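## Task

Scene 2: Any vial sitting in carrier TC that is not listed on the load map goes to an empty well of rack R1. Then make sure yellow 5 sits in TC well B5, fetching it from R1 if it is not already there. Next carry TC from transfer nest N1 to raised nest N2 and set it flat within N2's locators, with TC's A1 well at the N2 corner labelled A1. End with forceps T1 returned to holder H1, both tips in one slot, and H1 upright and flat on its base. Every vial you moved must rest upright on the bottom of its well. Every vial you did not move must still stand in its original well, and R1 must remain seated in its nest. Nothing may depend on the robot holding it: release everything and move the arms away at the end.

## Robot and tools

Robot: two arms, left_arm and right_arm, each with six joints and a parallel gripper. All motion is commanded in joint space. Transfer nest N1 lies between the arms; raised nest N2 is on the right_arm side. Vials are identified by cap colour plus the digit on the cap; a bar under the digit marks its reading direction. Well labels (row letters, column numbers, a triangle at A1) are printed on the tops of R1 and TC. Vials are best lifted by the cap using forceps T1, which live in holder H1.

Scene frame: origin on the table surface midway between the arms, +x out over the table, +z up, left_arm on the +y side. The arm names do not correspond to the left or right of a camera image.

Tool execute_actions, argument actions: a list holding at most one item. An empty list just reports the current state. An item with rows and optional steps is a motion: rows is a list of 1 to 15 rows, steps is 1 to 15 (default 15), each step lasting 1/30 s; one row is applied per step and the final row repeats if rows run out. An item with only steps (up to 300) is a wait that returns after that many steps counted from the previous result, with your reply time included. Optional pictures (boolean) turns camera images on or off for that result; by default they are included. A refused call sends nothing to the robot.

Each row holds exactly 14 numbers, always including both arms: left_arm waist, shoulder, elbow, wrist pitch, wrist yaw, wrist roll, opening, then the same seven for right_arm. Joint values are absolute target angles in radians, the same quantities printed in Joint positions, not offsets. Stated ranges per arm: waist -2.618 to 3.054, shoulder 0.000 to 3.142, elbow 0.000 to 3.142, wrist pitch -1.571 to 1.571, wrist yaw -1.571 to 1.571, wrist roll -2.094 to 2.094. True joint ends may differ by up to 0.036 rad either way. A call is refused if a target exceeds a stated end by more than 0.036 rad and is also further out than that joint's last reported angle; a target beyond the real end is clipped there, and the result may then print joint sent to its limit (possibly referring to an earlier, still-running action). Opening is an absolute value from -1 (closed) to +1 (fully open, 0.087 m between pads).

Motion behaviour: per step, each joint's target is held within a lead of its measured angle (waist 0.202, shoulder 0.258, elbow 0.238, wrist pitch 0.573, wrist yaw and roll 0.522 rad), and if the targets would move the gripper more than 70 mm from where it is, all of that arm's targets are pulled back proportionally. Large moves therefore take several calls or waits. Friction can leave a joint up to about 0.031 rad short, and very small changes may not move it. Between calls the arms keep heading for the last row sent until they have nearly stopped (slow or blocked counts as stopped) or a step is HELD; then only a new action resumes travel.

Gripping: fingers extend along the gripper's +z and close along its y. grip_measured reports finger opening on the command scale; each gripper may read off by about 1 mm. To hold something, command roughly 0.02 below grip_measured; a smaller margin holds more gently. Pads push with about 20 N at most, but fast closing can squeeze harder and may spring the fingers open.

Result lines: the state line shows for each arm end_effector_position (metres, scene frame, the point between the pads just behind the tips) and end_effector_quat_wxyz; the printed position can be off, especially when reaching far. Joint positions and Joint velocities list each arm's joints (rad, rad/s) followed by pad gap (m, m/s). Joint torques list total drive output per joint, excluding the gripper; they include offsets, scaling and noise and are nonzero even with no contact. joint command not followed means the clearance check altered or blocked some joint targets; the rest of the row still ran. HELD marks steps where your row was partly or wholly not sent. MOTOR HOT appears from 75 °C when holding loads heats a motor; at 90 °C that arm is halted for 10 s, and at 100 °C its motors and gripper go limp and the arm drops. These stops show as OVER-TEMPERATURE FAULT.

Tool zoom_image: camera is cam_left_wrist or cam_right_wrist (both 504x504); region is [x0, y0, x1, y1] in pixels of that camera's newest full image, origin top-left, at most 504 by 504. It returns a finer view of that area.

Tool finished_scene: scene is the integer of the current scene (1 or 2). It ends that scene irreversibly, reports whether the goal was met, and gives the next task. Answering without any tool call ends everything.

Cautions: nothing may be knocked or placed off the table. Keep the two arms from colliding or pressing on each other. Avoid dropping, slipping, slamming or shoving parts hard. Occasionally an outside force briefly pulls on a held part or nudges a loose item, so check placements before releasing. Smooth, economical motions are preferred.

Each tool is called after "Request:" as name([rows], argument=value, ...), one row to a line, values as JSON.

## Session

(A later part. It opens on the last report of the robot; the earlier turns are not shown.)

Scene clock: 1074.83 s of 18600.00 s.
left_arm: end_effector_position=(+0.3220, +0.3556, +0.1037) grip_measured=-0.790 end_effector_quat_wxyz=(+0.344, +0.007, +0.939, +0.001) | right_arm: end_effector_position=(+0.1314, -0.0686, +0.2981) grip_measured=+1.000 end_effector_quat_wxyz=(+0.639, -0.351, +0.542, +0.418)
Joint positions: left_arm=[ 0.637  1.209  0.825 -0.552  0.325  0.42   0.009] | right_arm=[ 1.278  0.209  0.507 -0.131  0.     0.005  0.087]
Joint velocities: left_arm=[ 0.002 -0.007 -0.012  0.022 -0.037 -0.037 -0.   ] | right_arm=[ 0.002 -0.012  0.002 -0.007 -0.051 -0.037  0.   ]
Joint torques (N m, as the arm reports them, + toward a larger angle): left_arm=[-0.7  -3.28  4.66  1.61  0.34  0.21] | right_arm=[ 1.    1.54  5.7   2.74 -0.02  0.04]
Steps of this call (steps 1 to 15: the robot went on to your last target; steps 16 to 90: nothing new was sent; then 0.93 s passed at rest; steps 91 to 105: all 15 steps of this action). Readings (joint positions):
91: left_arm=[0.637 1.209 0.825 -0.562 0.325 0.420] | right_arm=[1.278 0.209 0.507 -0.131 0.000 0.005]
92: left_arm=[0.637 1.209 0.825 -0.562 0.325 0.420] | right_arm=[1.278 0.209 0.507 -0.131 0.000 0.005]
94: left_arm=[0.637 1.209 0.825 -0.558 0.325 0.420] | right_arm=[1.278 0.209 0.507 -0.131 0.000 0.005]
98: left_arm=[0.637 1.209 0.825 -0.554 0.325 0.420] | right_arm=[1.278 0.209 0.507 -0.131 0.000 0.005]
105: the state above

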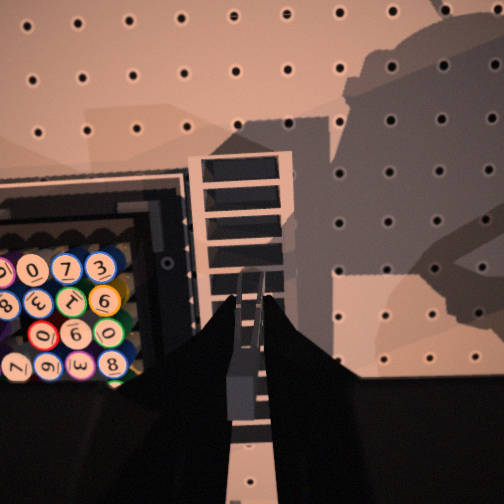

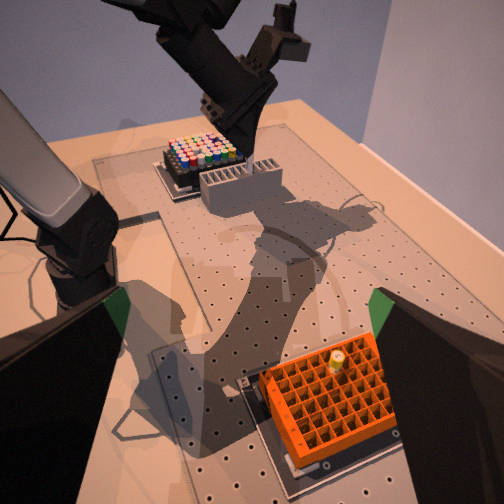

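Request:
execute_actions([
  {"rows":[[0.628,1.2,0.815,-0.545,0.336,0.425,-0.78,1.29,0.2,0.5,-0.1,0,0,1],[0.628,1.2,0.815,-0.545,0.336,0.425,-0.76,1.29,0.2,0.5,-0.1,0,0,1],[0.628,1.2,0.815,-0.545,0.336,0.425,-0.74,1.29,0.2,0.5,-0.1,0,0,1],[0.628,1.2,0.815,-0.545,0.336,0.425,-0.72,1.29,0.2,0.5,-0.1,0,0,1],[0.628,1.2,0.815,-0.545,0.336,0.425,-0.70,1.29,0.2,0.5,-0.1,0,0,1],[0.628,1.2,0.815,-0.545,0.336,0.425,-0.68,1.29,0.2,0.5,-0.1,0,0,1],[0.628,1.2,0.815,-0.545,0.336,0.425,-0.66,1.29,0.2,0.5,-0.1,0,0,1],[0.628,1.2,0.815,-0.545,0.336,0.425,-0.64,1.29,0.2,0.5,-0.1,0,0,1],[0.628,1.2,0.815,-0.545,0.336,0.425,-0.62,1.29,0.2,0.5,-0.1,0,0,1],[0.628,1.2,0.815,-0.545,0.336,0.425,-0.58,1.29,0.2,0.5,-0.1,0,0,1],[0.628,1.2,0.815,-0.545,0.336,0.425,-0.5,1.29,0.2,0.5,-0.1,0,0,1],[0.628,1.2,0.815,-0.545,0.336,0.425,-0.4,1.29,0.2,0.5,-0.1,0,0,1],[0.628,1.2,0.815,-0.545,0.336,0.425,-0.3,1.29,0.2,0.5,-0.1,0,0,1]],"steps":15},
])

Scene clock: 1084.50 s of 18600.00 s.
left_arm: end_effector_position=(+0.3220, +0.3556, +0.1037) grip_measured=-0.303 end_effector_quat_wxyz=(+0.344, +0.007, +0.939, +0.001) | right_arm: end_effector_position=(+0.1314, -0.0686, +0.2981) grip_measured=+1.000 end_effector_quat_wxyz=(+0.639, -0.351, +0.542, +0.418)
Joint positions: left_arm=[ 0.637  1.209  0.825 -0.552  0.325  0.42   0.03 ] | right_arm=[ 1.278  0.209  0.507 -0.131  0.     0.005  0.087]
Joint velocities: left_arm=[-0.027 -0.012 -0.012 -0.051 -0.095  0.007  0.005] | right_arm=[ 0.002  0.012 -0.017  0.007 -0.081 -0.051  0.   ]
Joint torques (N m, as the arm reports them, + toward a larger angle): left_arm=[-0.7  -3.29  6.28  1.49  0.34  0.21] | right_arm=[ 1.    1.53  5.7   2.74 -0.01  0.04]
Steps of this call (steps 1 to 15: the robot went on to your last target; steps 16 to 90: nothing new was sent; then 6.17 s passed at rest; steps 91 to 105: all 15 steps of this action). Readings (joint positions):
91: left_arm=[0.637 1.209 0.825 -0.552 0.325 0.420] | right_arm=[1.278 0.209 0.507 -0.131 0.000 0.005]
92: left_arm=[0.637 1.209 0.825 -0.552 0.325 0.420] | right_arm=[1.278 0.209 0.507 -0.131 0.000 0.005]
94: left_arm=[0.637 1.209 0.825 -0.552 0.325 0.420] | right_arm=[1.278 0.209 0.507 -0.131 0.000 0.005]
98: left_arm=[0.637 1.209 0.825 -0.552 0.325 0.420] | right_arm=[1.278 0.209 0.507 -0.131 0.000 0.005]
105: the state above

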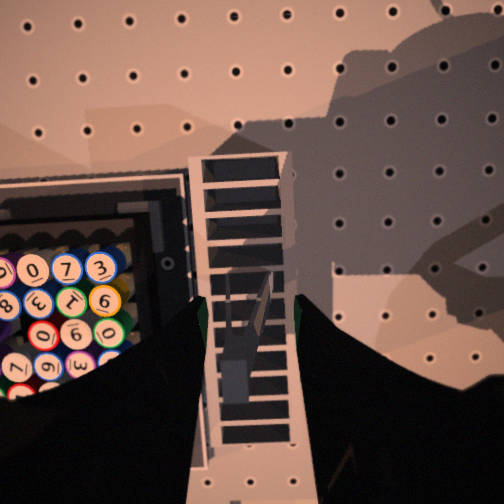

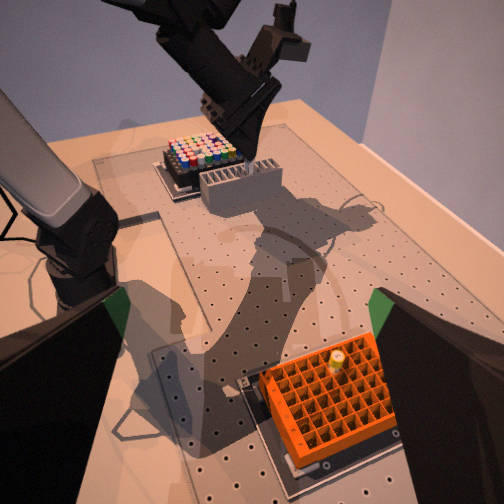

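Request:
execute_actions([
  {"rows":[[0.628,1.2,0.85,-0.55,0.336,0.425,-0.1,1.29,0.2,0.5,-0.1,0,0,1],[0.628,1.2,0.86,-0.56,0.336,0.425,0.1,1.29,0.2,0.5,-0.1,0,0,1],[0.628,1.2,0.875,-0.575,0.336,0.425,0.1,1.29,0.2,0.5,-0.1,0,0,1],[0.628,1.2,0.895,-0.595,0.336,0.425,0.1,1.29,0.2,0.5,-0.1,0,0,1],[0.628,1.2,0.92,-0.62,0.336,0.425,0.1,1.29,0.2,0.5,-0.1,0,0,1],[0.628,1.2,0.945,-0.645,0.336,0.425,0.1,1.29,0.2,0.5,-0.1,0,0,1],[0.628,1.2,0.97,-0.67,0.336,0.425,0.1,1.29,0.2,0.5,-0.1,0,0,1],[0.628,1.2,0.995,-0.695,0.336,0.425,0.1,1.29,0.2,0.5,-0.1,0,0,1],[0.628,1.2,1.02,-0.72,0.336,0.425,0.1,1.29,0.2,0.5,-0.1,0,0,1],[0.628,1.2,1.045,-0.745,0.336,0.425,0.1,1.29,0.2,0.5,-0.1,0,0,1],[0.628,1.19,1.07,-0.77,0.336,0.425,0.1,1.29,0.2,0.5,-0.1,0,0,1],[0.628,1.17,1.09,-0.795,0.336,0.425,0.1,1.29,0.2,0.5,-0.1,0,0,1],[0.628,1.15,1.105,-0.82,0.336,0.425,0.1,1.29,0.2,0.5,-0.1,0,0,1],[0.628,1.13,1.115,-0.84,0.336,0.425,0.1,1.29,0.2,0.5,-0.1,0,0,1],[0.628,1.11,1.12,-0.86,0.336,0.425,0.1,1.29,0.2,0.5,-0.1,0,0,1]],"steps":15},
], pictures=false)

Request:
execute_actions([
  {"steps":15},
])

Request:
zoom_image(camera="cam_right_wrist", region=[190, 90, 310, 210])

Scene clock: 1112.23 s of 18600.00 s.
left_arm: end_effector_position=(+0.3299, +0.3600, +0.1846) grip_measured=+0.100 end_effector_quat_wxyz=(+0.380, +0.014, +0.925, +0.022) | right_arm: end_effector_position=(+0.1314, -0.0686, +0.2981) grip_measured=+1.000 end_effector_quat_wxyz=(+0.639, -0.351, +0.542, +0.418)
Joint positions: left_arm=[ 0.637  1.168  1.077 -0.756  0.325  0.42   0.048] | right_arm=[ 1.278  0.209  0.507 -0.131  0.     0.005  0.087]
Joint velocities: left_arm=[ 0.002 -0.574  0.305 -0.623 -0.037 -0.051 -0.   ] | right_arm=[ 0.012 -0.007 -0.002  0.022  0.081  0.022  0.   ]
Joint torques (N m, as the arm reports them, + toward a larger angle): left_arm=[-0.7  -4.03  8.66  1.36  0.3   0.21] | right_arm=[ 1.    1.53  5.7   2.75 -0.02  0.04]
Steps of this call (steps 1 to 15: the robot went on to your last target; steps 16 to 90: nothing new was sent; then 24.23 s passed at rest; steps 91 to 105: all 15 steps of this action). Readings (joint positions):
91: left_arm=[0.637 1.209 0.825 -0.552 0.325 0.420] | right_arm=[1.278 0.209 0.507 -0.131 0.000 0.005]
92: left_arm=[0.637 1.209 0.825 -0.552 0.325 0.420] | right_arm=[1.278 0.209 0.507 -0.131 0.000 0.005]
94: left_arm=[0.637 1.209 0.836 -0.567 0.325 0.420] | right_arm=[1.278 0.209 0.507 -0.131 0.000 0.005]
98: left_arm=[0.637 1.209 0.920 -0.628 0.325 0.420] | right_arm=[1.278 0.209 0.507 -0.131 0.000 0.005]
105: the state above

Scene clock: 1112.73 s of 18600.00 s.
left_arm: end_effector_position=(+0.3126, +0.3499, +0.1963) grip_measured=+0.100 end_effector_quat_wxyz=(+0.375, +0.014, +0.927, +0.018) | right_arm: end_effector_position=(+0.1314, -0.0686, +0.2981) grip_measured=+1.000 end_effector_quat_wxyz=(+0.639, -0.351, +0.542, +0.418)
Joint positions: left_arm=[ 0.637  1.113  1.101 -0.85   0.327  0.421  0.048] | right_arm=[ 1.278  0.209  0.507 -0.131  0.     0.005  0.087]
Joint velocities: left_arm=[-0.002  0.007  0.002 -0.022 -0.081  0.007  0.001] | right_arm=[-0.012  0.022 -0.012  0.051  0.022 -0.051  0.   ]
Joint torques (N m, as the arm reports them, + toward a larger angle): left_arm=[-0.7  -2.22  8.19  1.45  0.31  0.2 ] | right_arm=[ 1.    1.54  5.71  2.75 -0.02  0.04]
Steps of this call (steps 1 to 15: the robot went on to your last target). Readings (joint positions):
1: left_arm=[0.637 1.149 1.086 -0.773 0.325 0.420] | right_arm=[1.278 0.209 0.507 -0.131 0.000 0.005]
2: left_arm=[0.637 1.132 1.093 -0.787 0.326 0.420] | right_arm=[1.278 0.209 0.507 -0.131 0.000 0.005]
4: left_arm=[0.637 1.115 1.101 -0.807 0.327 0.421] | right_arm=[1.278 0.209 0.507 -0.131 0.000 0.005]
8: left_arm=[0.637 1.113 1.101 -0.834 0.327 0.421] | right_arm=[1.278 0.209 0.507 -0.131 0.000 0.005]
15: the state above

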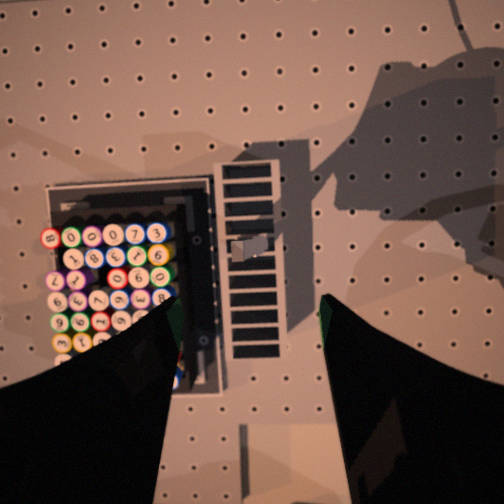

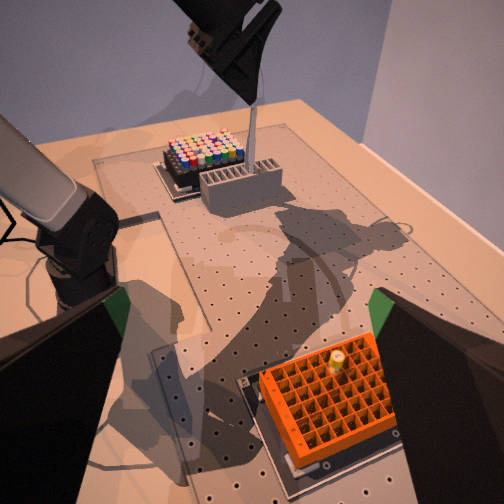

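Region (190, 90, 310, 210) of cam_right_wrist's 504x504 image, scaled by 4.200, with more detail than that image has.

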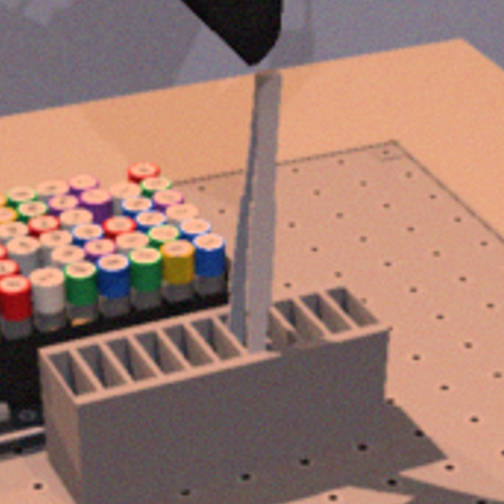

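Request:
execute_actions([
  {"rows":[[0.628,1.10,1.12,-0.85,0.333,0.42,0.1,1.286,0.218,0.513,-0.113,0,0.008,1],[0.628,1.083,1.12,-0.83,0.326,0.412,0.1,1.279,0.254,0.54,-0.139,0,0.024,1],[0.628,1.055,1.11,-0.80,0.316,0.40,0.1,1.267,0.309,0.579,-0.177,0,0.049,1],[0.628,1.024,1.10,-0.764,0.304,0.385,0.1,1.254,0.372,0.625,-0.223,0,0.077,1],[0.628,0.992,1.085,-0.729,0.292,0.37,0.1,1.241,0.435,0.672,-0.268,0,0.105,1],[0.62,0.955,1.065,-0.688,0.279,0.353,0.1,1.226,0.508,0.724,-0.319,0,0.138,1],[0.61,0.919,1.04,-0.648,0.265,0.336,0.1,1.211,0.58,0.777,-0.371,0,0.17,1],[0.597,0.882,1.012,-0.607,0.252,0.319,0.1,1.195,0.652,0.83,-0.422,0,0.202,1],[0.583,0.846,0.982,-0.567,0.239,0.302,0.1,1.18,0.725,0.883,-0.474,0,0.235,1],[0.568,0.81,0.952,-0.527,0.225,0.285,0.1,1.165,0.797,0.936,-0.526,0,0.267,1],[0.553,0.773,0.922,-0.486,0.212,0.268,0.1,1.15,0.87,0.988,-0.577,0,0.30,1],[0.538,0.737,0.892,-0.446,0.198,0.251,0.1,1.135,0.942,1.041,-0.629,0,0.332,1],[0.523,0.70,0.862,-0.405,0.185,0.234,0.1,1.12,1.014,1.094,-0.68,0,0.364,1],[0.508,0.664,0.832,-0.365,0.171,0.217,0.1,1.105,1.087,1.147,-0.732,0,0.397,1],[0.493,0.628,0.802,-0.325,0.158,0.20,0.1,1.09,1.159,1.20,-0.784,0,0.429,1]],"steps":15},
], pictures=false)

Request:
execute_actions([
  {"rows":[[0.478,0.591,0.772,-0.284,0.144,0.183,0.1,1.075,1.232,1.252,-0.835,0,0.462,1],[0.463,0.555,0.742,-0.244,0.131,0.166,0.1,1.059,1.304,1.305,-0.887,0,0.494,1],[0.448,0.518,0.712,-0.203,0.118,0.149,0.1,1.044,1.376,1.358,-0.938,0,0.526,1],[0.433,0.482,0.682,-0.163,0.104,0.132,0.1,1.029,1.449,1.411,-0.99,0,0.559,1],[0.418,0.446,0.652,-0.123,0.091,0.115,0.1,1.014,1.521,1.464,-1.042,0,0.591,1],[0.403,0.409,0.622,-0.082,0.077,0.098,0.1,0.999,1.594,1.516,-1.093,0,0.624,1],[0.388,0.373,0.592,-0.042,0.064,0.081,0.1,0.984,1.666,1.569,-1.145,0,0.656,1],[0.373,0.336,0.562,0.0,0.05,0.064,0.1,0.969,1.738,1.622,-1.196,0,0.688,1],[0.358,0.305,0.534,0.034,0.039,0.049,0.1,0.955,1.802,1.668,-1.242,0,0.717,1],[0.343,0.273,0.508,0.069,0.027,0.034,0.1,0.942,1.865,1.714,-1.287,0,0.745,1],[0.33,0.245,0.485,0.10,0.017,0.021,0.1,0.931,1.92,1.754,-1.325,0,0.77,1],[0.32,0.227,0.467,0.12,0.01,0.013,0.1,0.923,1.956,1.78,-1.351,0,0.786,1],[0.31,0.214,0.454,0.135,0.005,0.006,0.1,0.918,1.983,1.80,-1.371,0,0.798,1],[0.303,0.205,0.445,0.145,0.002,0.002,0.1,0.914,2.0,1.813,-1.384,0,0.806,1],[0.3,0.2,0.44,0.15,0,0,0.1,0.912,2.01,1.82,-1.39,0,0.81,1]],"steps":15},
], pictures=false)

Request:
execute_actions([
  {"steps":30},
])

Scene clock: 1155.03 s of 18600.00 s.
left_arm: end_effector_position=(+0.3090, +0.3282, +0.2733) grip_measured=+0.100 end_effector_quat_wxyz=(+0.584, +0.013, +0.804, +0.111) | right_arm: end_effector_position=(+0.2025, +0.0002, +0.2639) grip_measured=+1.000 end_effector_quat_wxyz=(+0.409, -0.298, +0.805, +0.309)
Joint positions: left_arm=[ 0.525  0.695  0.879 -0.49   0.219  0.272  0.048] | right_arm=[ 1.127  1.03   1.102 -0.566 -0.     0.293  0.087]
Joint velocities: left_arm=[-0.432 -0.95  -0.93   1.018 -0.3   -0.505 -0.002] | right_arm=[-0.427  2.083  1.492 -1.385 -0.022  0.886  0.   ]
Joint torques (N m, as the arm reports them, + toward a larger angle): left_arm=[-0.59  0.19  5.5   1.99  0.03  0.1 ] | right_arm=[-0.79 -1.84  7.36  2.24  0.01  0.12]
Steps of this call (steps 1 to 15: the robot went on to your last target; steps 16 to 90: nothing new was sent; then 38.80 s passed at rest; steps 91 to 105: all 15 steps of this action). Readings (joint positions):
91: left_arm=[0.637 1.113 1.101 -0.853 0.327 0.421] | right_arm=[1.278 0.209 0.507 -0.131 0.000 0.005]
92: left_arm=[0.637 1.112 1.101 -0.853 0.327 0.420] | right_arm=[1.278 0.213 0.508 -0.131 0.000 0.006]
94: left_arm=[0.637 1.095 1.101 -0.842 0.323 0.412] | right_arm=[1.276 0.267 0.544 -0.158 0.000 0.022]
98: left_arm=[0.624 0.969 1.070 -0.744 0.293 0.373] | right_arm=[1.232 0.519 0.728 -0.270 -0.000 0.096]
105: the state above

Scene clock: 1155.53 s of 18600.00 s.
left_arm: end_effector_position=(+0.2806, +0.2875, +0.3256) grip_measured=+0.100 end_effector_quat_wxyz=(+0.800, -0.028, +0.594, +0.083) | right_arm: end_effector_position=(+0.2779, +0.0070, +0.1020) grip_measured=+1.000 end_effector_quat_wxyz=(+0.030, -0.035, +0.998, +0.030)
Joint positions: left_arm=[0.318 0.225 0.479 0.044 0.041 0.043 0.048] | right_arm=[ 0.924  2.004  1.764 -1.246 -0.001  0.729  0.087]
Joint velocities: left_arm=[-0.198 -0.276 -0.291  0.549 -0.198 -0.256 -0.001] | right_arm=[-0.198  0.745  0.291 -0.769 -0.022  0.505  0.   ]
Joint torques (N m, as the arm reports them, + toward a larger angle): left_arm=[-0.41  2.25  4.99  1.88 -0.03  0.12] | right_arm=[ -0.01 -12.04   8.97   0.5    0.05   0.12]
Steps of this call (steps 1 to 15: all 15 steps of this action). Readings (joint positions):
1: left_arm=[0.510 0.661 0.847 -0.454 0.207 0.256] | right_arm=[1.112 1.103 1.154 -0.614 -0.000 0.324]
2: left_arm=[0.495 0.627 0.815 -0.417 0.194 0.240] | right_arm=[1.097 1.176 1.206 -0.664 -0.001 0.355]
4: left_arm=[0.465 0.557 0.752 -0.343 0.168 0.206] | right_arm=[1.067 1.323 1.311 -0.764 -0.001 0.418]
8: left_arm=[0.406 0.410 0.632 -0.186 0.115 0.140] | right_arm=[1.008 1.615 1.522 -0.965 -0.001 0.546]
15: the state above

Scene clock: 1156.53 s of 18600.00 s.
left_arm: end_effector_position=(+0.2767, +0.2887, +0.3427) grip_measured=+0.100 end_effector_quat_wxyz=(+0.825, -0.046, +0.558, +0.076) | right_arm: end_effector_position=(+0.2626, -0.0097, +0.1038) grip_measured=+1.000 end_effector_quat_wxyz=(-0.014, +0.005, +1.000, -0.013)
Joint positions: left_arm=[0.309 0.215 0.465 0.132 0.01  0.005 0.048] | right_arm=[ 0.916  2.029  1.795 -1.375 -0.001  0.8    0.087]
Joint velocities: left_arm=[ 0.007  0.007 -0.002  0.037 -0.066 -0.007 -0.   ] | right_arm=[-0.017  0.007  0.007 -0.022  0.037 -0.037  0.   ]
Joint torques (N m, as the arm reports them, + toward a larger angle): left_arm=[-0.73  1.78  4.84  1.81  0.    0.12] | right_arm=[ -0.25 -10.37   7.76   0.28   0.05   0.16]
Steps of this call (steps 1 to 30: the robot went on to your last target). Readings (joint positions):
1: left_arm=[0.313 0.218 0.472 0.062 0.035 0.036] | right_arm=[0.920 2.024 1.771 -1.271 -0.001 0.744]
2: left_arm=[0.311 0.215 0.467 0.076 0.030 0.030] | right_arm=[0.917 2.034 1.773 -1.292 -0.001 0.755]
4: left_arm=[0.309 0.215 0.465 0.096 0.023 0.021] | right_arm=[0.916 2.036 1.778 -1.327 -0.001 0.772]
8: left_arm=[0.309 0.215 0.465 0.118 0.015 0.011] | right_arm=[0.916 2.030 1.794 -1.357 -0.001 0.789]
30: the state above
All arms were judged still, so your last target was given up. Only a new action makes them travel on or press farther. Fingers that are still opening or closing keep moving.

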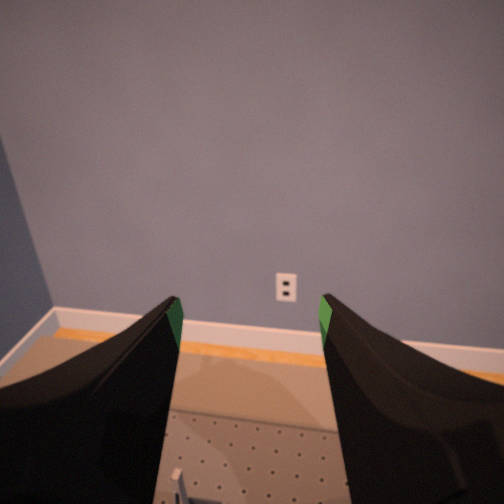

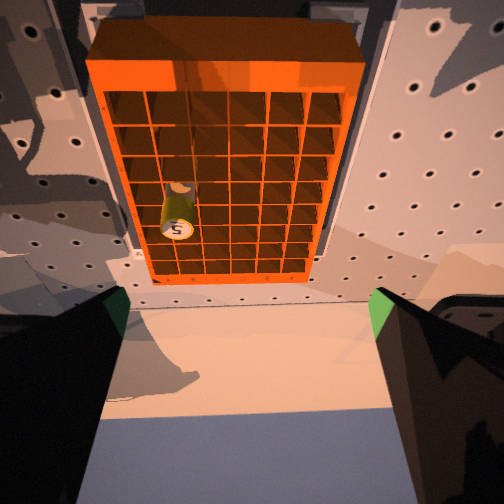

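Request:
execute_actions([
  {"rows":[[0.3,0.2,0.44,0.15,0,0,0.1,0.925,2.02,1.78,-1.35,0,0.81,1],[0.3,0.2,0.44,0.15,0,0,0.1,0.93,2.02,1.775,-1.33,0,0.81,1],[0.3,0.2,0.44,0.15,0,0,0.1,0.936,2.02,1.77,-1.31,0,0.81,1],[0.3,0.2,0.44,0.15,0,0,0.1,0.936,2.02,1.76,-1.29,0,0.81,1],[0.3,0.2,0.44,0.15,0,0,0.1,0.936,2.02,1.748,-1.27,0,0.81,1],[0.3,0.2,0.44,0.15,0,0,0.1,0.936,2.02,1.735,-1.25,0,0.81,1],[0.3,0.2,0.44,0.15,0,0,0.1,0.936,2.02,1.72,-1.23,0,0.81,1],[0.3,0.2,0.44,0.15,0,0,0.1,0.936,2.02,1.705,-1.212,0,0.81,1],[0.3,0.2,0.44,0.15,0,0,0.1,0.936,2.02,1.69,-1.196,0,0.81,1],[0.3,0.2,0.44,0.15,0,0,0.1,0.936,2.02,1.675,-1.183,0,0.81,1],[0.3,0.2,0.44,0.15,0,0,0.1,0.936,2.02,1.66,-1.173,0,0.81,1],[0.3,0.2,0.44,0.15,0,0,0.1,0.936,2.02,1.647,-1.167,0,0.81,1],[0.3,0.2,0.44,0.15,0,0,0.1,0.936,2.02,1.636,-1.165,0,0.81,1],[0.3,0.2,0.44,0.15,0,0,0.1,0.936,2.02,1.628,-1.165,0,0.81,1],[0.3,0.2,0.44,0.15,0,0,0.1,0.936,2.02,1.622,-1.165,0,0.81,1]],"steps":15},
], pictures=false)

Request:
execute_actions([
  {"steps":15},
])

Request:
zoom_image(camera="cam_right_wrist", region=[100, 260, 160, 320])

Request:
zoom_image(camera="cam_right_wrist", region=[332, 260, 392, 320])

Scene clock: 1174.13 s of 18600.00 s.
left_arm: end_effector_position=(+0.2767, +0.2888, +0.3427) grip_measured=+0.100 end_effector_quat_wxyz=(+0.825, -0.047, +0.558, +0.076) | right_arm: end_effector_position=(+0.2616, -0.0065, +0.0663) grip_measured=+1.000 end_effector_quat_wxyz=(-0.008, +0.001, +1.000, -0.007)
Joint positions: left_arm=[0.309 0.215 0.465 0.132 0.009 0.005 0.048] | right_arm=[ 0.925  2.029  1.649 -1.212 -0.001  0.801  0.087]
Joint velocities: left_arm=[-0.002 -0.007 -0.022  0.037 -0.051 -0.037 -0.   ] | right_arm=[-0.002  0.002 -0.271  0.095  0.066 -0.066  0.   ]
Joint torques (N m, as the arm reports them, + toward a larger angle): left_arm=[-0.74  1.79  4.81  1.81  0.    0.12] | right_arm=[ 1.   -9.65  4.91  0.79  0.05  0.16]
Steps of this call (steps 1 to 90: nothing new was sent; then 14.10 s passed at rest; steps 91 to 105: all 15 steps of this action). Readings (joint positions):
91: left_arm=[0.309 0.215 0.465 0.132 0.009 0.005] | right_arm=[0.916 2.029 1.795 -1.375 -0.001 0.800]
92: left_arm=[0.309 0.215 0.465 0.132 0.009 0.005] | right_arm=[0.916 2.029 1.795 -1.372 -0.001 0.801]
94: left_arm=[0.309 0.215 0.465 0.132 0.009 0.005] | right_arm=[0.918 2.029 1.789 -1.354 -0.001 0.801]
98: left_arm=[0.309 0.215 0.465 0.132 0.009 0.005] | right_arm=[0.924 2.029 1.746 -1.295 -0.001 0.801]
105: the state above

Scene clock: 1174.63 s of 18600.00 s.
left_arm: end_effector_position=(+0.2767, +0.2888, +0.3427) grip_measured=+0.100 end_effector_quat_wxyz=(+0.825, -0.047, +0.558, +0.076) | right_arm: end_effector_position=(+0.2634, -0.0047, +0.0626) grip_measured=+1.000 end_effector_quat_wxyz=(-0.003, +0.001, +1.000, -0.003)
Joint positions: left_arm=[0.309 0.215 0.465 0.132 0.009 0.005 0.048] | right_arm=[ 0.925  2.029  1.635 -1.186 -0.001  0.801  0.087]
Joint velocities: left_arm=[ 0.002  0.002 -0.012  0.081  0.007 -0.081  0.001] | right_arm=[-0.002  0.007  0.007 -0.007  0.051 -0.037  0.   ]
Joint torques (N m, as the arm reports them, + toward a larger angle): left_arm=[-0.73  1.79  4.82  1.81  0.    0.12] | right_arm=[ 0.93 -9.61  4.68  0.8   0.05  0.15]
Steps of this call (steps 1 to 15: the robot went on to your last target). Readings (joint positions):
1: left_arm=[0.309 0.215 0.465 0.132 0.009 0.005] | right_arm=[0.925 2.029 1.641 -1.208 -0.001 0.801]
2: left_arm=[0.309 0.215 0.465 0.132 0.009 0.005] | right_arm=[0.925 2.029 1.637 -1.205 -0.001 0.801]
4: left_arm=[0.309 0.215 0.465 0.132 0.009 0.005] | right_arm=[0.925 2.029 1.635 -1.200 -0.001 0.801]
8: left_arm=[0.309 0.215 0.465 0.132 0.009 0.005] | right_arm=[0.925 2.029 1.635 -1.190 -0.001 0.801]
15: the state above

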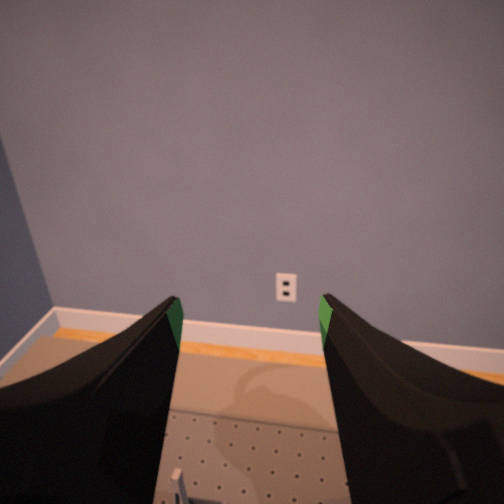

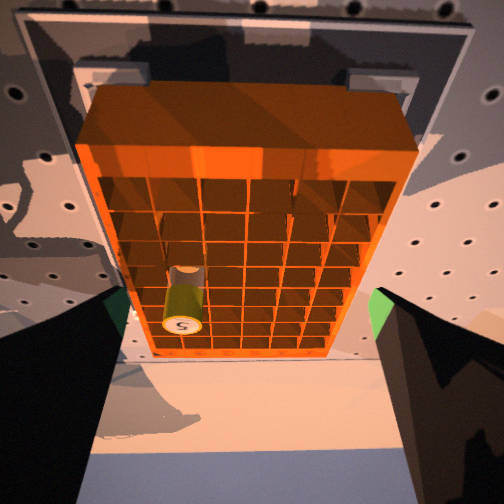

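Region (100, 260, 160, 320) of cam_right_wrist's 504x504 image, scaled by 8.400, with more detail than that image has.

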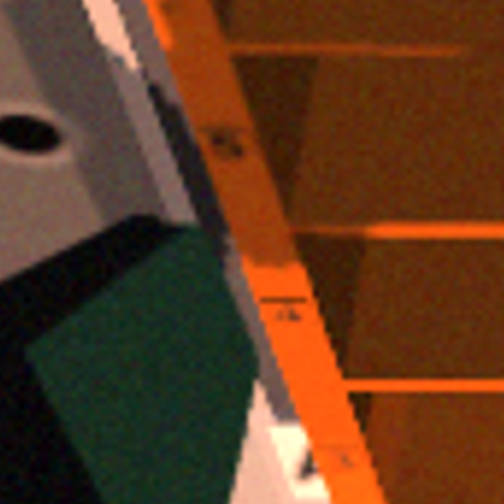

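Region (332, 260, 392, 320) of cam_right_wrist's 504x504 image, scaled by 8.400, with more detail than that image has.

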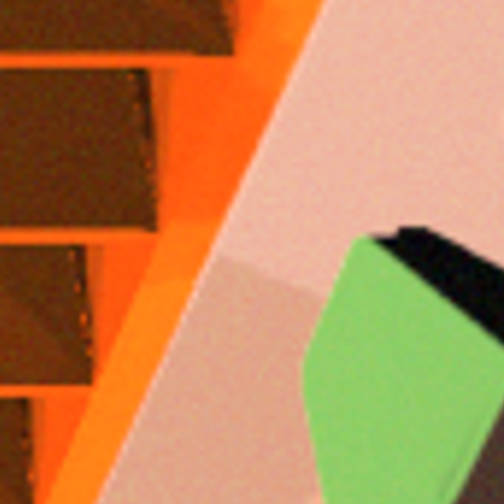

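Request:
execute_actions([
  {"rows":[[0.3,0.2,0.44,0.15,0,0,0.1,0.943,2.02,1.622,-1.165,0,0.844,1]],"steps":15},
])

Request:
zoom_image(camera="cam_right_wrist", region=[100, 260, 160, 320])

Request:
zoom_image(camera="cam_right_wrist", region=[332, 260, 392, 320])

Scene clock: 1186.33 s of 18600.00 s.
left_arm: end_effector_position=(+0.2767, +0.2888, +0.3428) grip_measured=+0.100 end_effector_quat_wxyz=(+0.825, -0.047, +0.558, +0.076) | right_arm: end_effector_position=(+0.2617, -0.0016, +0.0626) grip_measured=+1.000 end_effector_quat_wxyz=(-0.003, +0.014, +1.000, -0.003)
Joint positions: left_arm=[0.309 0.215 0.465 0.132 0.009 0.005 0.048] | right_arm=[ 0.932  2.029  1.635 -1.185 -0.001  0.834  0.087]
Joint velocities: left_arm=[-0.017 -0.032 -0.002 -0.037  0.022  0.007 -0.   ] | right_arm=[-0.012 -0.002 -0.002  0.051 -0.051  0.007  0.   ]
Joint torques (N m, as the arm reports them, + toward a larger angle): left_arm=[-0.73  1.8   4.81  1.81  0.01  0.12] | right_arm=[ 0.97 -9.62  4.69  0.78  0.06  0.15]
Steps of this call (steps 1 to 15: the robot went on to your last target; steps 16 to 90: nothing new was sent; then 8.20 s passed at rest; steps 91 to 105: all 15 steps of this action). Readings (joint positions):
91: left_arm=[0.309 0.215 0.465 0.132 0.009 0.005] | right_arm=[0.926 2.029 1.635 -1.185 -0.001 0.806]
92: left_arm=[0.309 0.215 0.465 0.132 0.009 0.005] | right_arm=[0.926 2.029 1.635 -1.185 -0.001 0.812]
94: left_arm=[0.309 0.215 0.465 0.132 0.009 0.005] | right_arm=[0.929 2.029 1.635 -1.185 -0.001 0.820]
98: left_arm=[0.309 0.215 0.465 0.132 0.009 0.005] | right_arm=[0.932 2.029 1.635 -1.185 -0.001 0.829]
105: the state above

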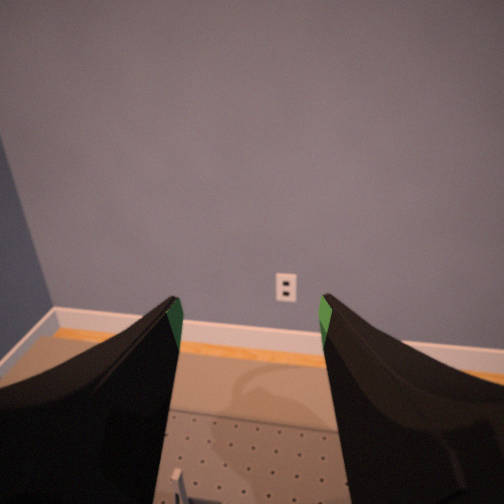

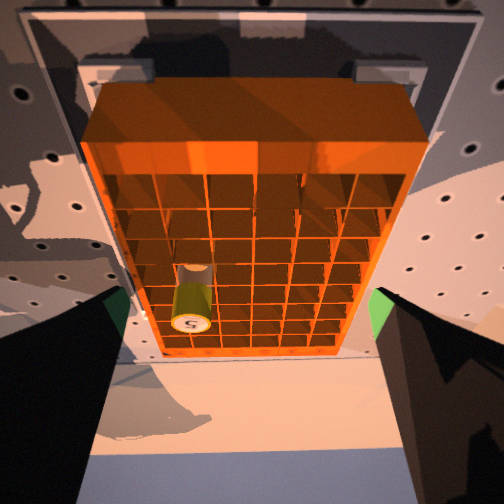

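Region (100, 260, 160, 320) of cam_right_wrist's 504x504 image, scaled by 8.400, with more detail than that image has.

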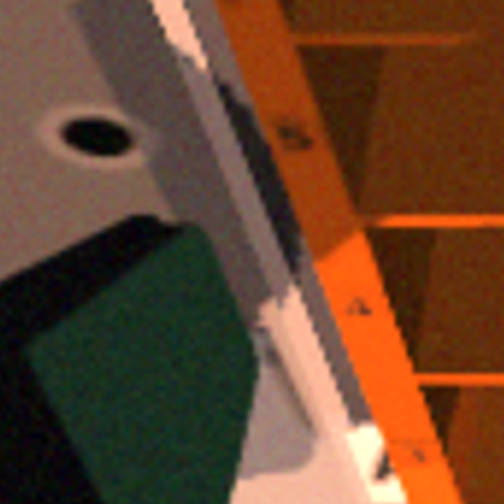

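Region (332, 260, 392, 320) of cam_right_wrist's 504x504 image, scaled by 8.400, with more detail than that image has.

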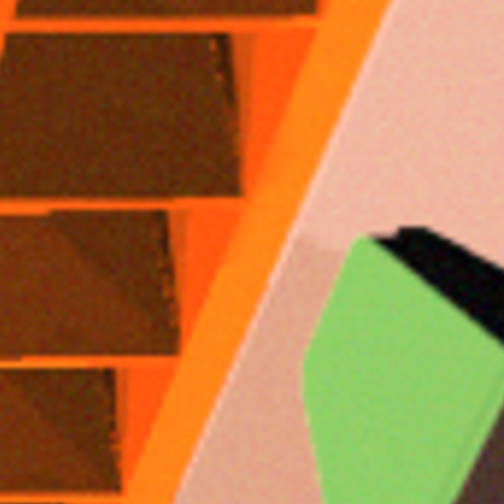

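Request:
execute_actions([
  {"rows":[[0.3,0.2,0.44,0.15,0,0,0.1,0.943,2.02,1.612,-1.150,0,0.844,1],[0.3,0.2,0.44,0.15,0,0,0.1,0.943,2.02,1.608,-1.142,0,0.844,1],[0.3,0.2,0.44,0.15,0,0,0.1,0.943,2.02,1.605,-1.142,0,0.844,1],[0.3,0.2,0.44,0.15,0,0,0.1,0.943,2.02,1.602,-1.142,0,0.844,1],[0.3,0.2,0.44,0.15,0,0,0.1,0.943,2.02,1.599,-1.142,0,0.844,1]],"steps":15},
], pictures=false)

Request:
execute_actions([
  {"steps":8},
])

Request:
zoom_image(camera="cam_right_wrist", region=[100, 260, 160, 320])

Request:
zoom_image(camera="cam_right_wrist", region=[332, 260, 392, 320])

Scene clock: 1199.00 s of 18600.00 s.
left_arm: end_effector_position=(+0.2767, +0.2888, +0.3428) grip_measured=+0.100 end_effector_quat_wxyz=(+0.825, -0.047, +0.558, +0.076) | right_arm: end_effector_position=(+0.2612, -0.0021, +0.0572) grip_measured=+1.000 end_effector_quat_wxyz=(-0.003, +0.014, +1.000, -0.002)
Joint positions: left_arm=[0.309 0.215 0.465 0.132 0.009 0.005 0.048] | right_arm=[ 0.932  2.029  1.614 -1.163 -0.001  0.835  0.087]
Joint velocities: left_arm=[-0.007  0.007 -0.007  0.037 -0.066  0.007 -0.001] | right_arm=[ 0.007 -0.027  0.007  0.007 -0.125  0.022  0.   ]
Joint torques (N m, as the arm reports them, + toward a larger angle): left_arm=[-0.73  1.8   4.81  1.81  0.    0.12] | right_arm=[ 0.95 -9.59  4.55  0.79  0.06  0.15]
Steps of this call (steps 1 to 15: the robot went on to your last target; steps 16 to 90: nothing new was sent; then 9.17 s passed at rest; steps 91 to 105: all 15 steps of this action). Readings (joint positions):
91: left_arm=[0.309 0.215 0.465 0.132 0.009 0.005] | right_arm=[0.932 2.029 1.635 -1.184 -0.001 0.835]
92: left_arm=[0.309 0.215 0.465 0.132 0.009 0.005] | right_arm=[0.932 2.029 1.633 -1.179 -0.001 0.835]
94: left_arm=[0.309 0.215 0.465 0.132 0.009 0.005] | right_arm=[0.932 2.029 1.626 -1.171 -0.001 0.835]
98: left_arm=[0.309 0.215 0.465 0.132 0.009 0.005] | right_arm=[0.932 2.029 1.614 -1.168 -0.001 0.835]
105: the state above

Scene clock: 1199.27 s of 18600.00 s.
left_arm: end_effector_position=(+0.2767, +0.2888, +0.3428) grip_measured=+0.100 end_effector_quat_wxyz=(+0.825, -0.047, +0.558, +0.076) | right_arm: end_effector_position=(+0.2613, -0.0020, +0.0572) grip_measured=+1.000 end_effector_quat_wxyz=(-0.003, +0.014, +1.000, -0.002)
Joint positions: left_arm=[0.309 0.215 0.465 0.132 0.009 0.005 0.048] | right_arm=[ 0.932  2.029  1.614 -1.163 -0.001  0.835  0.087]
Joint velocities: left_arm=[ 0.012 -0.012  0.007  0.022  0.037 -0.051 -0.   ] | right_arm=[-0.012  0.012 -0.012 -0.007 -0.095  0.007  0.   ]
Joint torques (N m, as the arm reports them, + toward a larger angle): left_arm=[-0.72  1.79  4.81  1.81  0.01  0.12] | right_arm=[ 0.95 -9.62  4.54  0.78  0.06  0.15]
Steps of this call (steps 1 to 8: the robot went on to your last target). Readings (joint positions):
1: left_arm=[0.309 0.215 0.465 0.132 0.009 0.005] | right_arm=[0.932 2.029 1.614 -1.163 -0.001 0.835]
2: left_arm=[0.309 0.215 0.465 0.132 0.009 0.005] | right_arm=[0.932 2.029 1.614 -1.163 -0.001 0.835]
4: left_arm=[0.309 0.215 0.465 0.132 0.009 0.005] | right_arm=[0.932 2.029 1.614 -1.163 -0.001 0.835]
8: the state above

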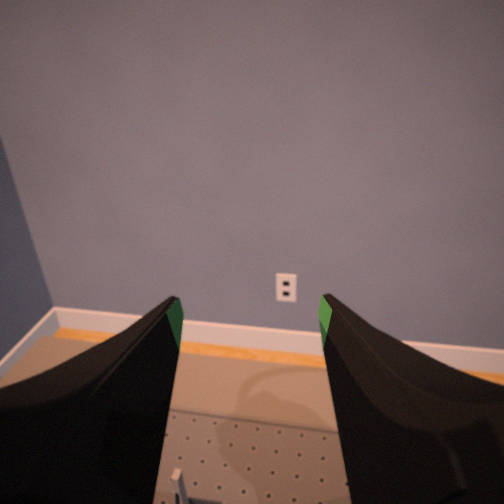

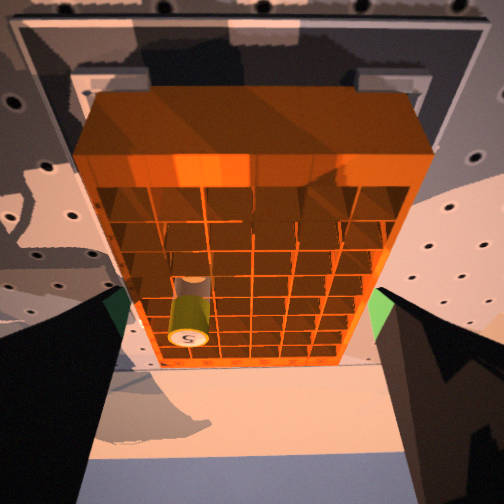

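Region (100, 260, 160, 320) of cam_right_wrist's 504x504 image, scaled by 8.400, with more detail than that image has.

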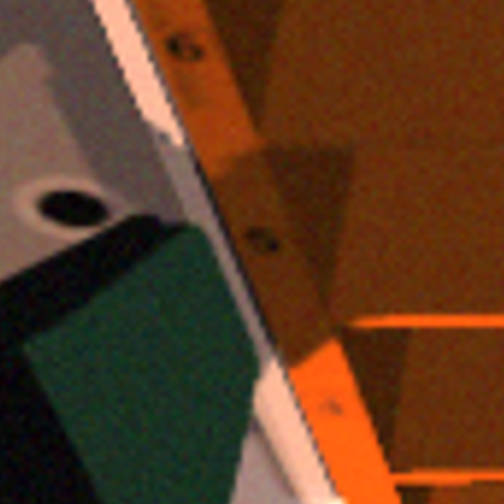

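Region (332, 260, 392, 320) of cam_right_wrist's 504x504 image, scaled by 8.400, with more detail than that image has.

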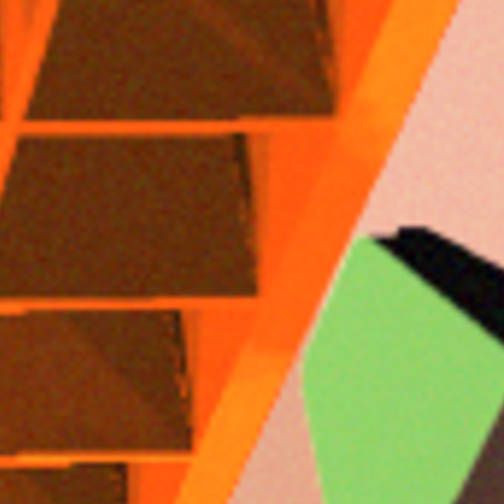

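Request:
execute_actions([
  {"rows":[[0.3,0.2,0.44,0.15,0,0,0.1,0.943,2.02,1.591,-1.140,0,0.844,1],[0.3,0.2,0.44,0.15,0,0,0.1,0.943,2.02,1.588,-1.129,0,0.844,1],[0.3,0.2,0.44,0.15,0,0,0.1,0.943,2.02,1.586,-1.129,0,0.844,1]],"steps":15},
])

Request:
zoom_image(camera="cam_right_wrist", region=[100, 260, 160, 320])

Request:
zoom_image(camera="cam_right_wrist", region=[332, 260, 392, 320])

Scene clock: 1212.77 s of 18600.00 s.
left_arm: end_effector_position=(+0.2767, +0.2888, +0.3428) grip_measured=+0.100 end_effector_quat_wxyz=(+0.825, -0.047, +0.558, +0.076) | right_arm: end_effector_position=(+0.2609, -0.0024, +0.0541) grip_measured=+1.000 end_effector_quat_wxyz=(-0.003, +0.014, +1.000, -0.002)
Joint positions: left_arm=[0.309 0.215 0.465 0.132 0.009 0.005 0.048] | right_arm=[ 0.932  2.029  1.601 -1.15  -0.001  0.835  0.087]
Joint velocities: left_arm=[-0.017 -0.017 -0.002 -0.095 -0.037 -0.066 -0.001] | right_arm=[-0.007  0.007 -0.007  0.022  0.051 -0.037  0.   ]
Joint torques (N m, as the arm reports them, + toward a larger angle): left_arm=[-0.73  1.8   4.81  1.81  0.    0.12] | right_arm=[ 0.95 -9.6   4.51  0.77  0.06  0.15]
Steps of this call (steps 1 to 15: the robot went on to your last target; steps 16 to 90: nothing new was sent; then 10.00 s passed at rest; steps 91 to 105: all 15 steps of this action). Readings (joint positions):
91: left_arm=[0.309 0.215 0.465 0.132 0.009 0.005] | right_arm=[0.932 2.029 1.614 -1.162 -0.001 0.835]
92: left_arm=[0.309 0.215 0.465 0.132 0.009 0.005] | right_arm=[0.932 2.029 1.612 -1.160 -0.001 0.835]
94: left_arm=[0.309 0.215 0.465 0.132 0.009 0.005] | right_arm=[0.932 2.029 1.607 -1.155 -0.001 0.835]
98: left_arm=[0.309 0.215 0.465 0.132 0.009 0.005] | right_arm=[0.932 2.029 1.601 -1.153 -0.001 0.835]
105: the state above

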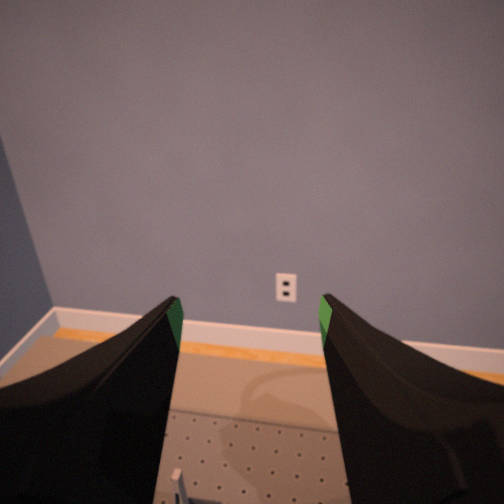

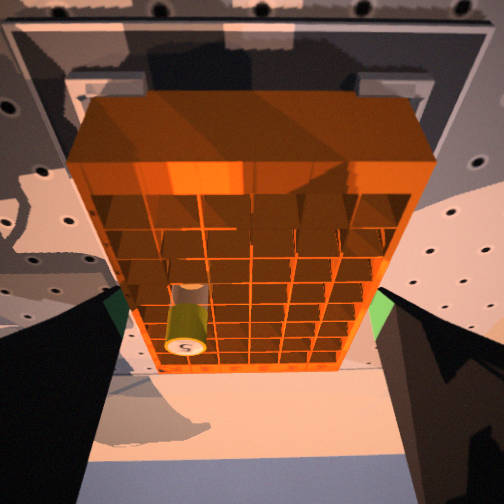

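Region (100, 260, 160, 320) of cam_right_wrist's 504x504 image, scaled by 8.400, with more detail than that image has.

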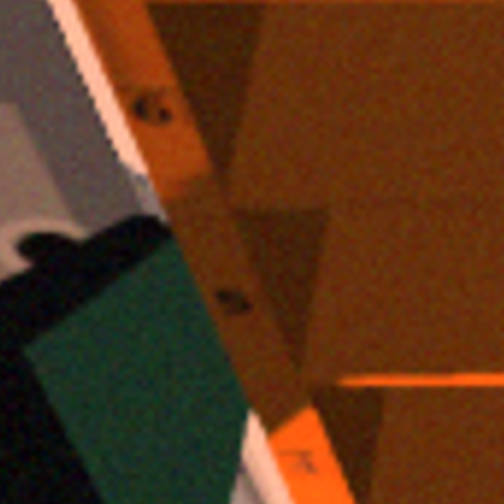

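Region (332, 260, 392, 320) of cam_right_wrist's 504x504 image, scaled by 8.400, with more detail than that image has.

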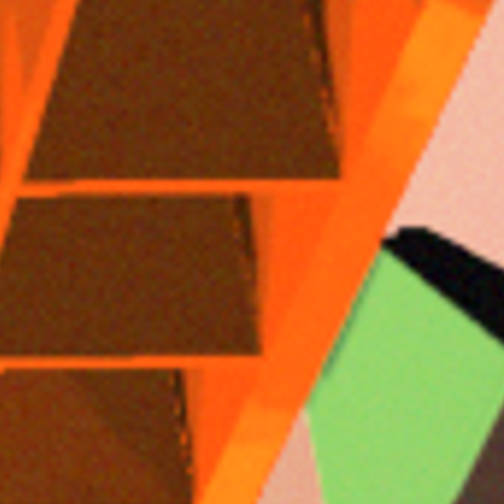

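Request:
execute_actions([
  {"rows":[[0.3,0.2,0.44,0.15,0,0,0.1,0.943,2.02,1.578,-1.124,0,0.844,1],[0.3,0.2,0.44,0.15,0,0,0.1,0.943,2.02,1.575,-1.112,0,0.844,1],[0.3,0.2,0.44,0.15,0,0,0.1,0.943,2.02,1.572,-1.107,0,0.844,1],[0.3,0.2,0.44,0.15,0,0,0.1,0.943,2.02,1.569,-1.102,0,0.844,1],[0.3,0.2,0.44,0.15,0,0,0.1,0.943,2.02,1.566,-1.098,0,0.844,1],[0.3,0.2,0.44,0.15,0,0,0.1,0.943,2.02,1.563,-1.095,0,0.844,1],[0.3,0.2,0.44,0.15,0,0,0.1,0.943,2.02,1.560,-1.091,0,0.844,1],[0.3,0.2,0.44,0.15,0,0,0.1,0.943,2.02,1.557,-1.087,0,0.844,1],[0.3,0.2,0.44,0.15,0,0,0.1,0.943,2.02,1.554,-1.084,0,0.844,1],[0.3,0.2,0.44,0.15,0,0,0.1,0.943,2.02,1.551,-1.080,0,0.844,1],[0.3,0.2,0.44,0.15,0,0,0.1,0.943,2.02,1.548,-1.076,0,0.844,1],[0.3,0.2,0.44,0.15,0,0,0.1,0.943,2.02,1.545,-1.073,0,0.844,1],[0.3,0.2,0.44,0.15,0,0,0.1,0.943,2.02,1.542,-1.069,0,0.844,1],[0.3,0.2,0.44,0.15,0,0,0.1,0.943,2.02,1.539,-1.065,0,0.844,1],[0.3,0.2,0.44,0.15,0,0,0.1,0.943,2.02,1.536,-1.062,0,0.844,1]],"steps":15},
], pictures=false)

Request:
execute_actions([
  {"rows":[[0.3,0.2,0.44,0.15,0,0,0.1,0.943,2.02,1.533,-1.058,0,0.844,1],[0.3,0.2,0.44,0.15,0,0,0.1,0.943,2.02,1.531,-1.057,0,0.844,1],[0.3,0.2,0.44,0.15,0,0,0.1,0.943,2.02,1.529,-1.057,0,0.844,1],[0.3,0.2,0.44,0.15,0,0,0.1,0.943,2.02,1.528,-1.057,0,0.844,1],[0.3,0.2,0.44,0.15,0,0,0.1,0.943,2.02,1.527,-1.057,0,0.844,1]],"steps":15},
])

Scene clock: 1233.37 s of 18600.00 s.
left_arm: end_effector_position=(+0.2767, +0.2888, +0.3428) grip_measured=+0.100 end_effector_quat_wxyz=(+0.825, -0.047, +0.558, +0.076) | right_arm: end_effector_position=(+0.2607, -0.0026, +0.0428) grip_measured=+1.000 end_effector_quat_wxyz=(+0.000, +0.014, +1.000, +0.001)
Joint positions: left_arm=[0.309 0.215 0.465 0.132 0.009 0.005 0.048] | right_arm=[ 0.932  2.029  1.557 -1.097 -0.001  0.835  0.087]
Joint velocities: left_arm=[-0.007 -0.002 -0.017 -0.051 -0.007 -0.037 -0.   ] | right_arm=[-0.007 -0.007 -0.105  0.139 -0.051 -0.037  0.   ]
Joint torques (N m, as the arm reports them, + toward a larger angle): left_arm=[-0.72  1.79  4.82  1.81  0.    0.12] | right_arm=[ 0.96 -9.56  4.47  0.81  0.06  0.16]
Steps of this call (steps 1 to 15: the robot went on to your last target; steps 16 to 90: nothing new was sent; then 17.10 s passed at rest; steps 91 to 105: all 15 steps of this action). Readings (joint positions):
91: left_arm=[0.309 0.215 0.465 0.132 0.009 0.005] | right_arm=[0.932 2.029 1.601 -1.149 -0.001 0.835]
92: left_arm=[0.309 0.215 0.465 0.132 0.009 0.005] | right_arm=[0.932 2.029 1.599 -1.146 -0.001 0.835]
94: left_arm=[0.309 0.215 0.465 0.132 0.009 0.005] | right_arm=[0.932 2.029 1.593 -1.138 -0.001 0.835]
98: left_arm=[0.309 0.215 0.465 0.132 0.009 0.005] | right_arm=[0.932 2.029 1.577 -1.124 -0.001 0.835]
105: the state above

Scene clock: 1233.87 s of 18600.00 s.
left_arm: end_effector_position=(+0.2767, +0.2888, +0.3428) grip_measured=+0.100 end_effector_quat_wxyz=(+0.825, -0.047, +0.558, +0.076) | right_arm: end_effector_position=(+0.2610, -0.0022, +0.0393) grip_measured=+1.000 end_effector_quat_wxyz=(+0.002, +0.014, +1.000, +0.003)
Joint positions: left_arm=[0.309 0.215 0.465 0.132 0.009 0.005 0.048] | right_arm=[ 0.932  2.029  1.543 -1.078 -0.001  0.835  0.087]
Joint velocities: left_arm=[ 0.007 -0.012  0.002 -0.007  0.022 -0.066 -0.   ] | right_arm=[-0.017  0.012  0.002 -0.022 -0.095 -0.022  0.   ]
Joint torques (N m, as the arm reports them, + toward a larger angle): left_arm=[-0.72  1.79  4.82  1.81  0.    0.12] | right_arm=[ 0.96 -9.57  4.42  0.79  0.06  0.15]
Steps of this call (steps 1 to 15: all 15 steps of this action). Readings (joint positions):
1: left_arm=[0.309 0.215 0.465 0.132 0.009 0.005] | right_arm=[0.932 2.029 1.554 -1.094 -0.001 0.835]
2: left_arm=[0.309 0.215 0.465 0.132 0.009 0.005] | right_arm=[0.932 2.029 1.551 -1.091 -0.001 0.835]
4: left_arm=[0.309 0.215 0.465 0.132 0.009 0.005] | right_arm=[0.932 2.029 1.546 -1.086 -0.001 0.835]
8: left_arm=[0.309 0.215 0.465 0.132 0.009 0.005] | right_arm=[0.932 2.029 1.543 -1.082 -0.001 0.835]
15: the state above

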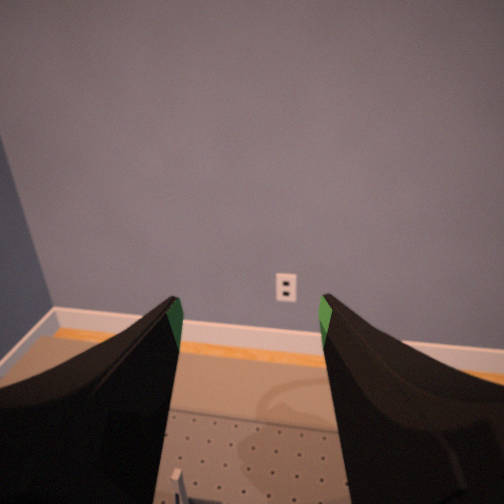

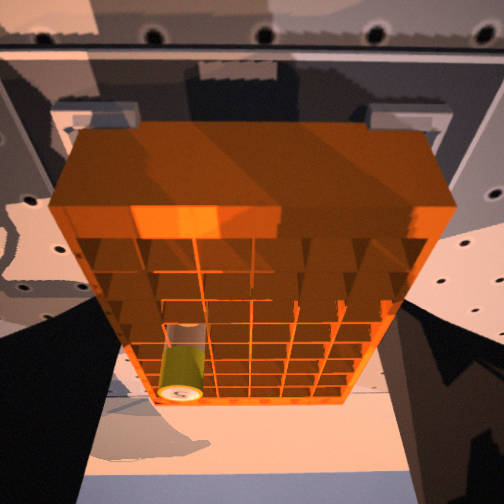

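Close slowly.

Request:
execute_actions([
  {"rows":[[0.3,0.2,0.44,0.15,0,0,0.1,0.935,2.02,1.54,-1.07,0,0.838,0.985],[0.3,0.2,0.44,0.15,0,0,0.1,0.935,2.02,1.54,-1.07,0,0.838,0.975],[0.3,0.2,0.44,0.15,0,0,0.1,0.935,2.02,1.54,-1.07,0,0.838,0.968],[0.3,0.2,0.44,0.15,0,0,0.1,0.935,2.02,1.54,-1.07,0,0.838,0.962],[0.3,0.2,0.44,0.15,0,0,0.1,0.935,2.02,1.54,-1.07,0,0.838,0.956],[0.3,0.2,0.44,0.15,0,0,0.1,0.935,2.02,1.54,-1.07,0,0.838,0.95],[0.3,0.2,0.44,0.15,0,0,0.1,0.935,2.02,1.54,-1.07,0,0.838,0.944],[0.3,0.2,0.44,0.15,0,0,0.1,0.935,2.02,1.54,-1.07,0,0.838,0.938],[0.3,0.2,0.44,0.15,0,0,0.1,0.935,2.02,1.54,-1.07,0,0.838,0.932],[0.3,0.2,0.44,0.15,0,0,0.1,0.935,2.02,1.54,-1.07,0,0.838,0.927]],"steps":15},
], pictures=false)

Scene clock: 1244.13 s of 18600.00 s.
left_arm: end_effector_position=(+0.2767, +0.2888, +0.3428) grip_measured=+0.100 end_effector_quat_wxyz=(+0.825, -0.047, +0.558, +0.076) | right_arm: end_effector_position=(+0.2611, -0.0023, +0.0393) grip_measured=+0.960 end_effector_quat_wxyz=(+0.002, +0.014, +1.000, +0.002)
Joint positions: left_arm=[0.309 0.215 0.465 0.132 0.009 0.005 0.048] | right_arm=[ 0.932  2.029  1.543 -1.078  0.     0.835  0.086]
Joint velocities: left_arm=[-0.017 -0.002 -0.002  0.007 -0.007 -0.007  0.001] | right_arm=[-0.002  0.012 -0.027 -0.022  0.022 -0.066 -0.   ]
Joint torques (N m, as the arm reports them, + toward a larger angle): left_arm=[-0.73  1.79  4.81  1.81  0.    0.12] | right_arm=[ 0.35 -9.56  5.45  0.66  0.05  0.1 ]
Steps of this call (steps 1 to 15: the robot went on to your last target; steps 16 to 90: nothing new was sent; then 6.77 s passed at rest; steps 91 to 105: all 15 steps of this action). Readings (joint positions):
91: left_arm=[0.309 0.215 0.465 0.132 0.009 0.005] | right_arm=[0.932 2.029 1.543 -1.078 -0.001 0.835]
92: left_arm=[0.309 0.215 0.465 0.132 0.009 0.005] | right_arm=[0.932 2.029 1.543 -1.078 -0.001 0.835]
94: left_arm=[0.309 0.215 0.465 0.132 0.009 0.005] | right_arm=[0.932 2.029 1.543 -1.078 0.000 0.835]
98: left_arm=[0.309 0.215 0.465 0.132 0.009 0.005] | right_arm=[0.932 2.029 1.543 -1.078 0.000 0.835]
105: the state above


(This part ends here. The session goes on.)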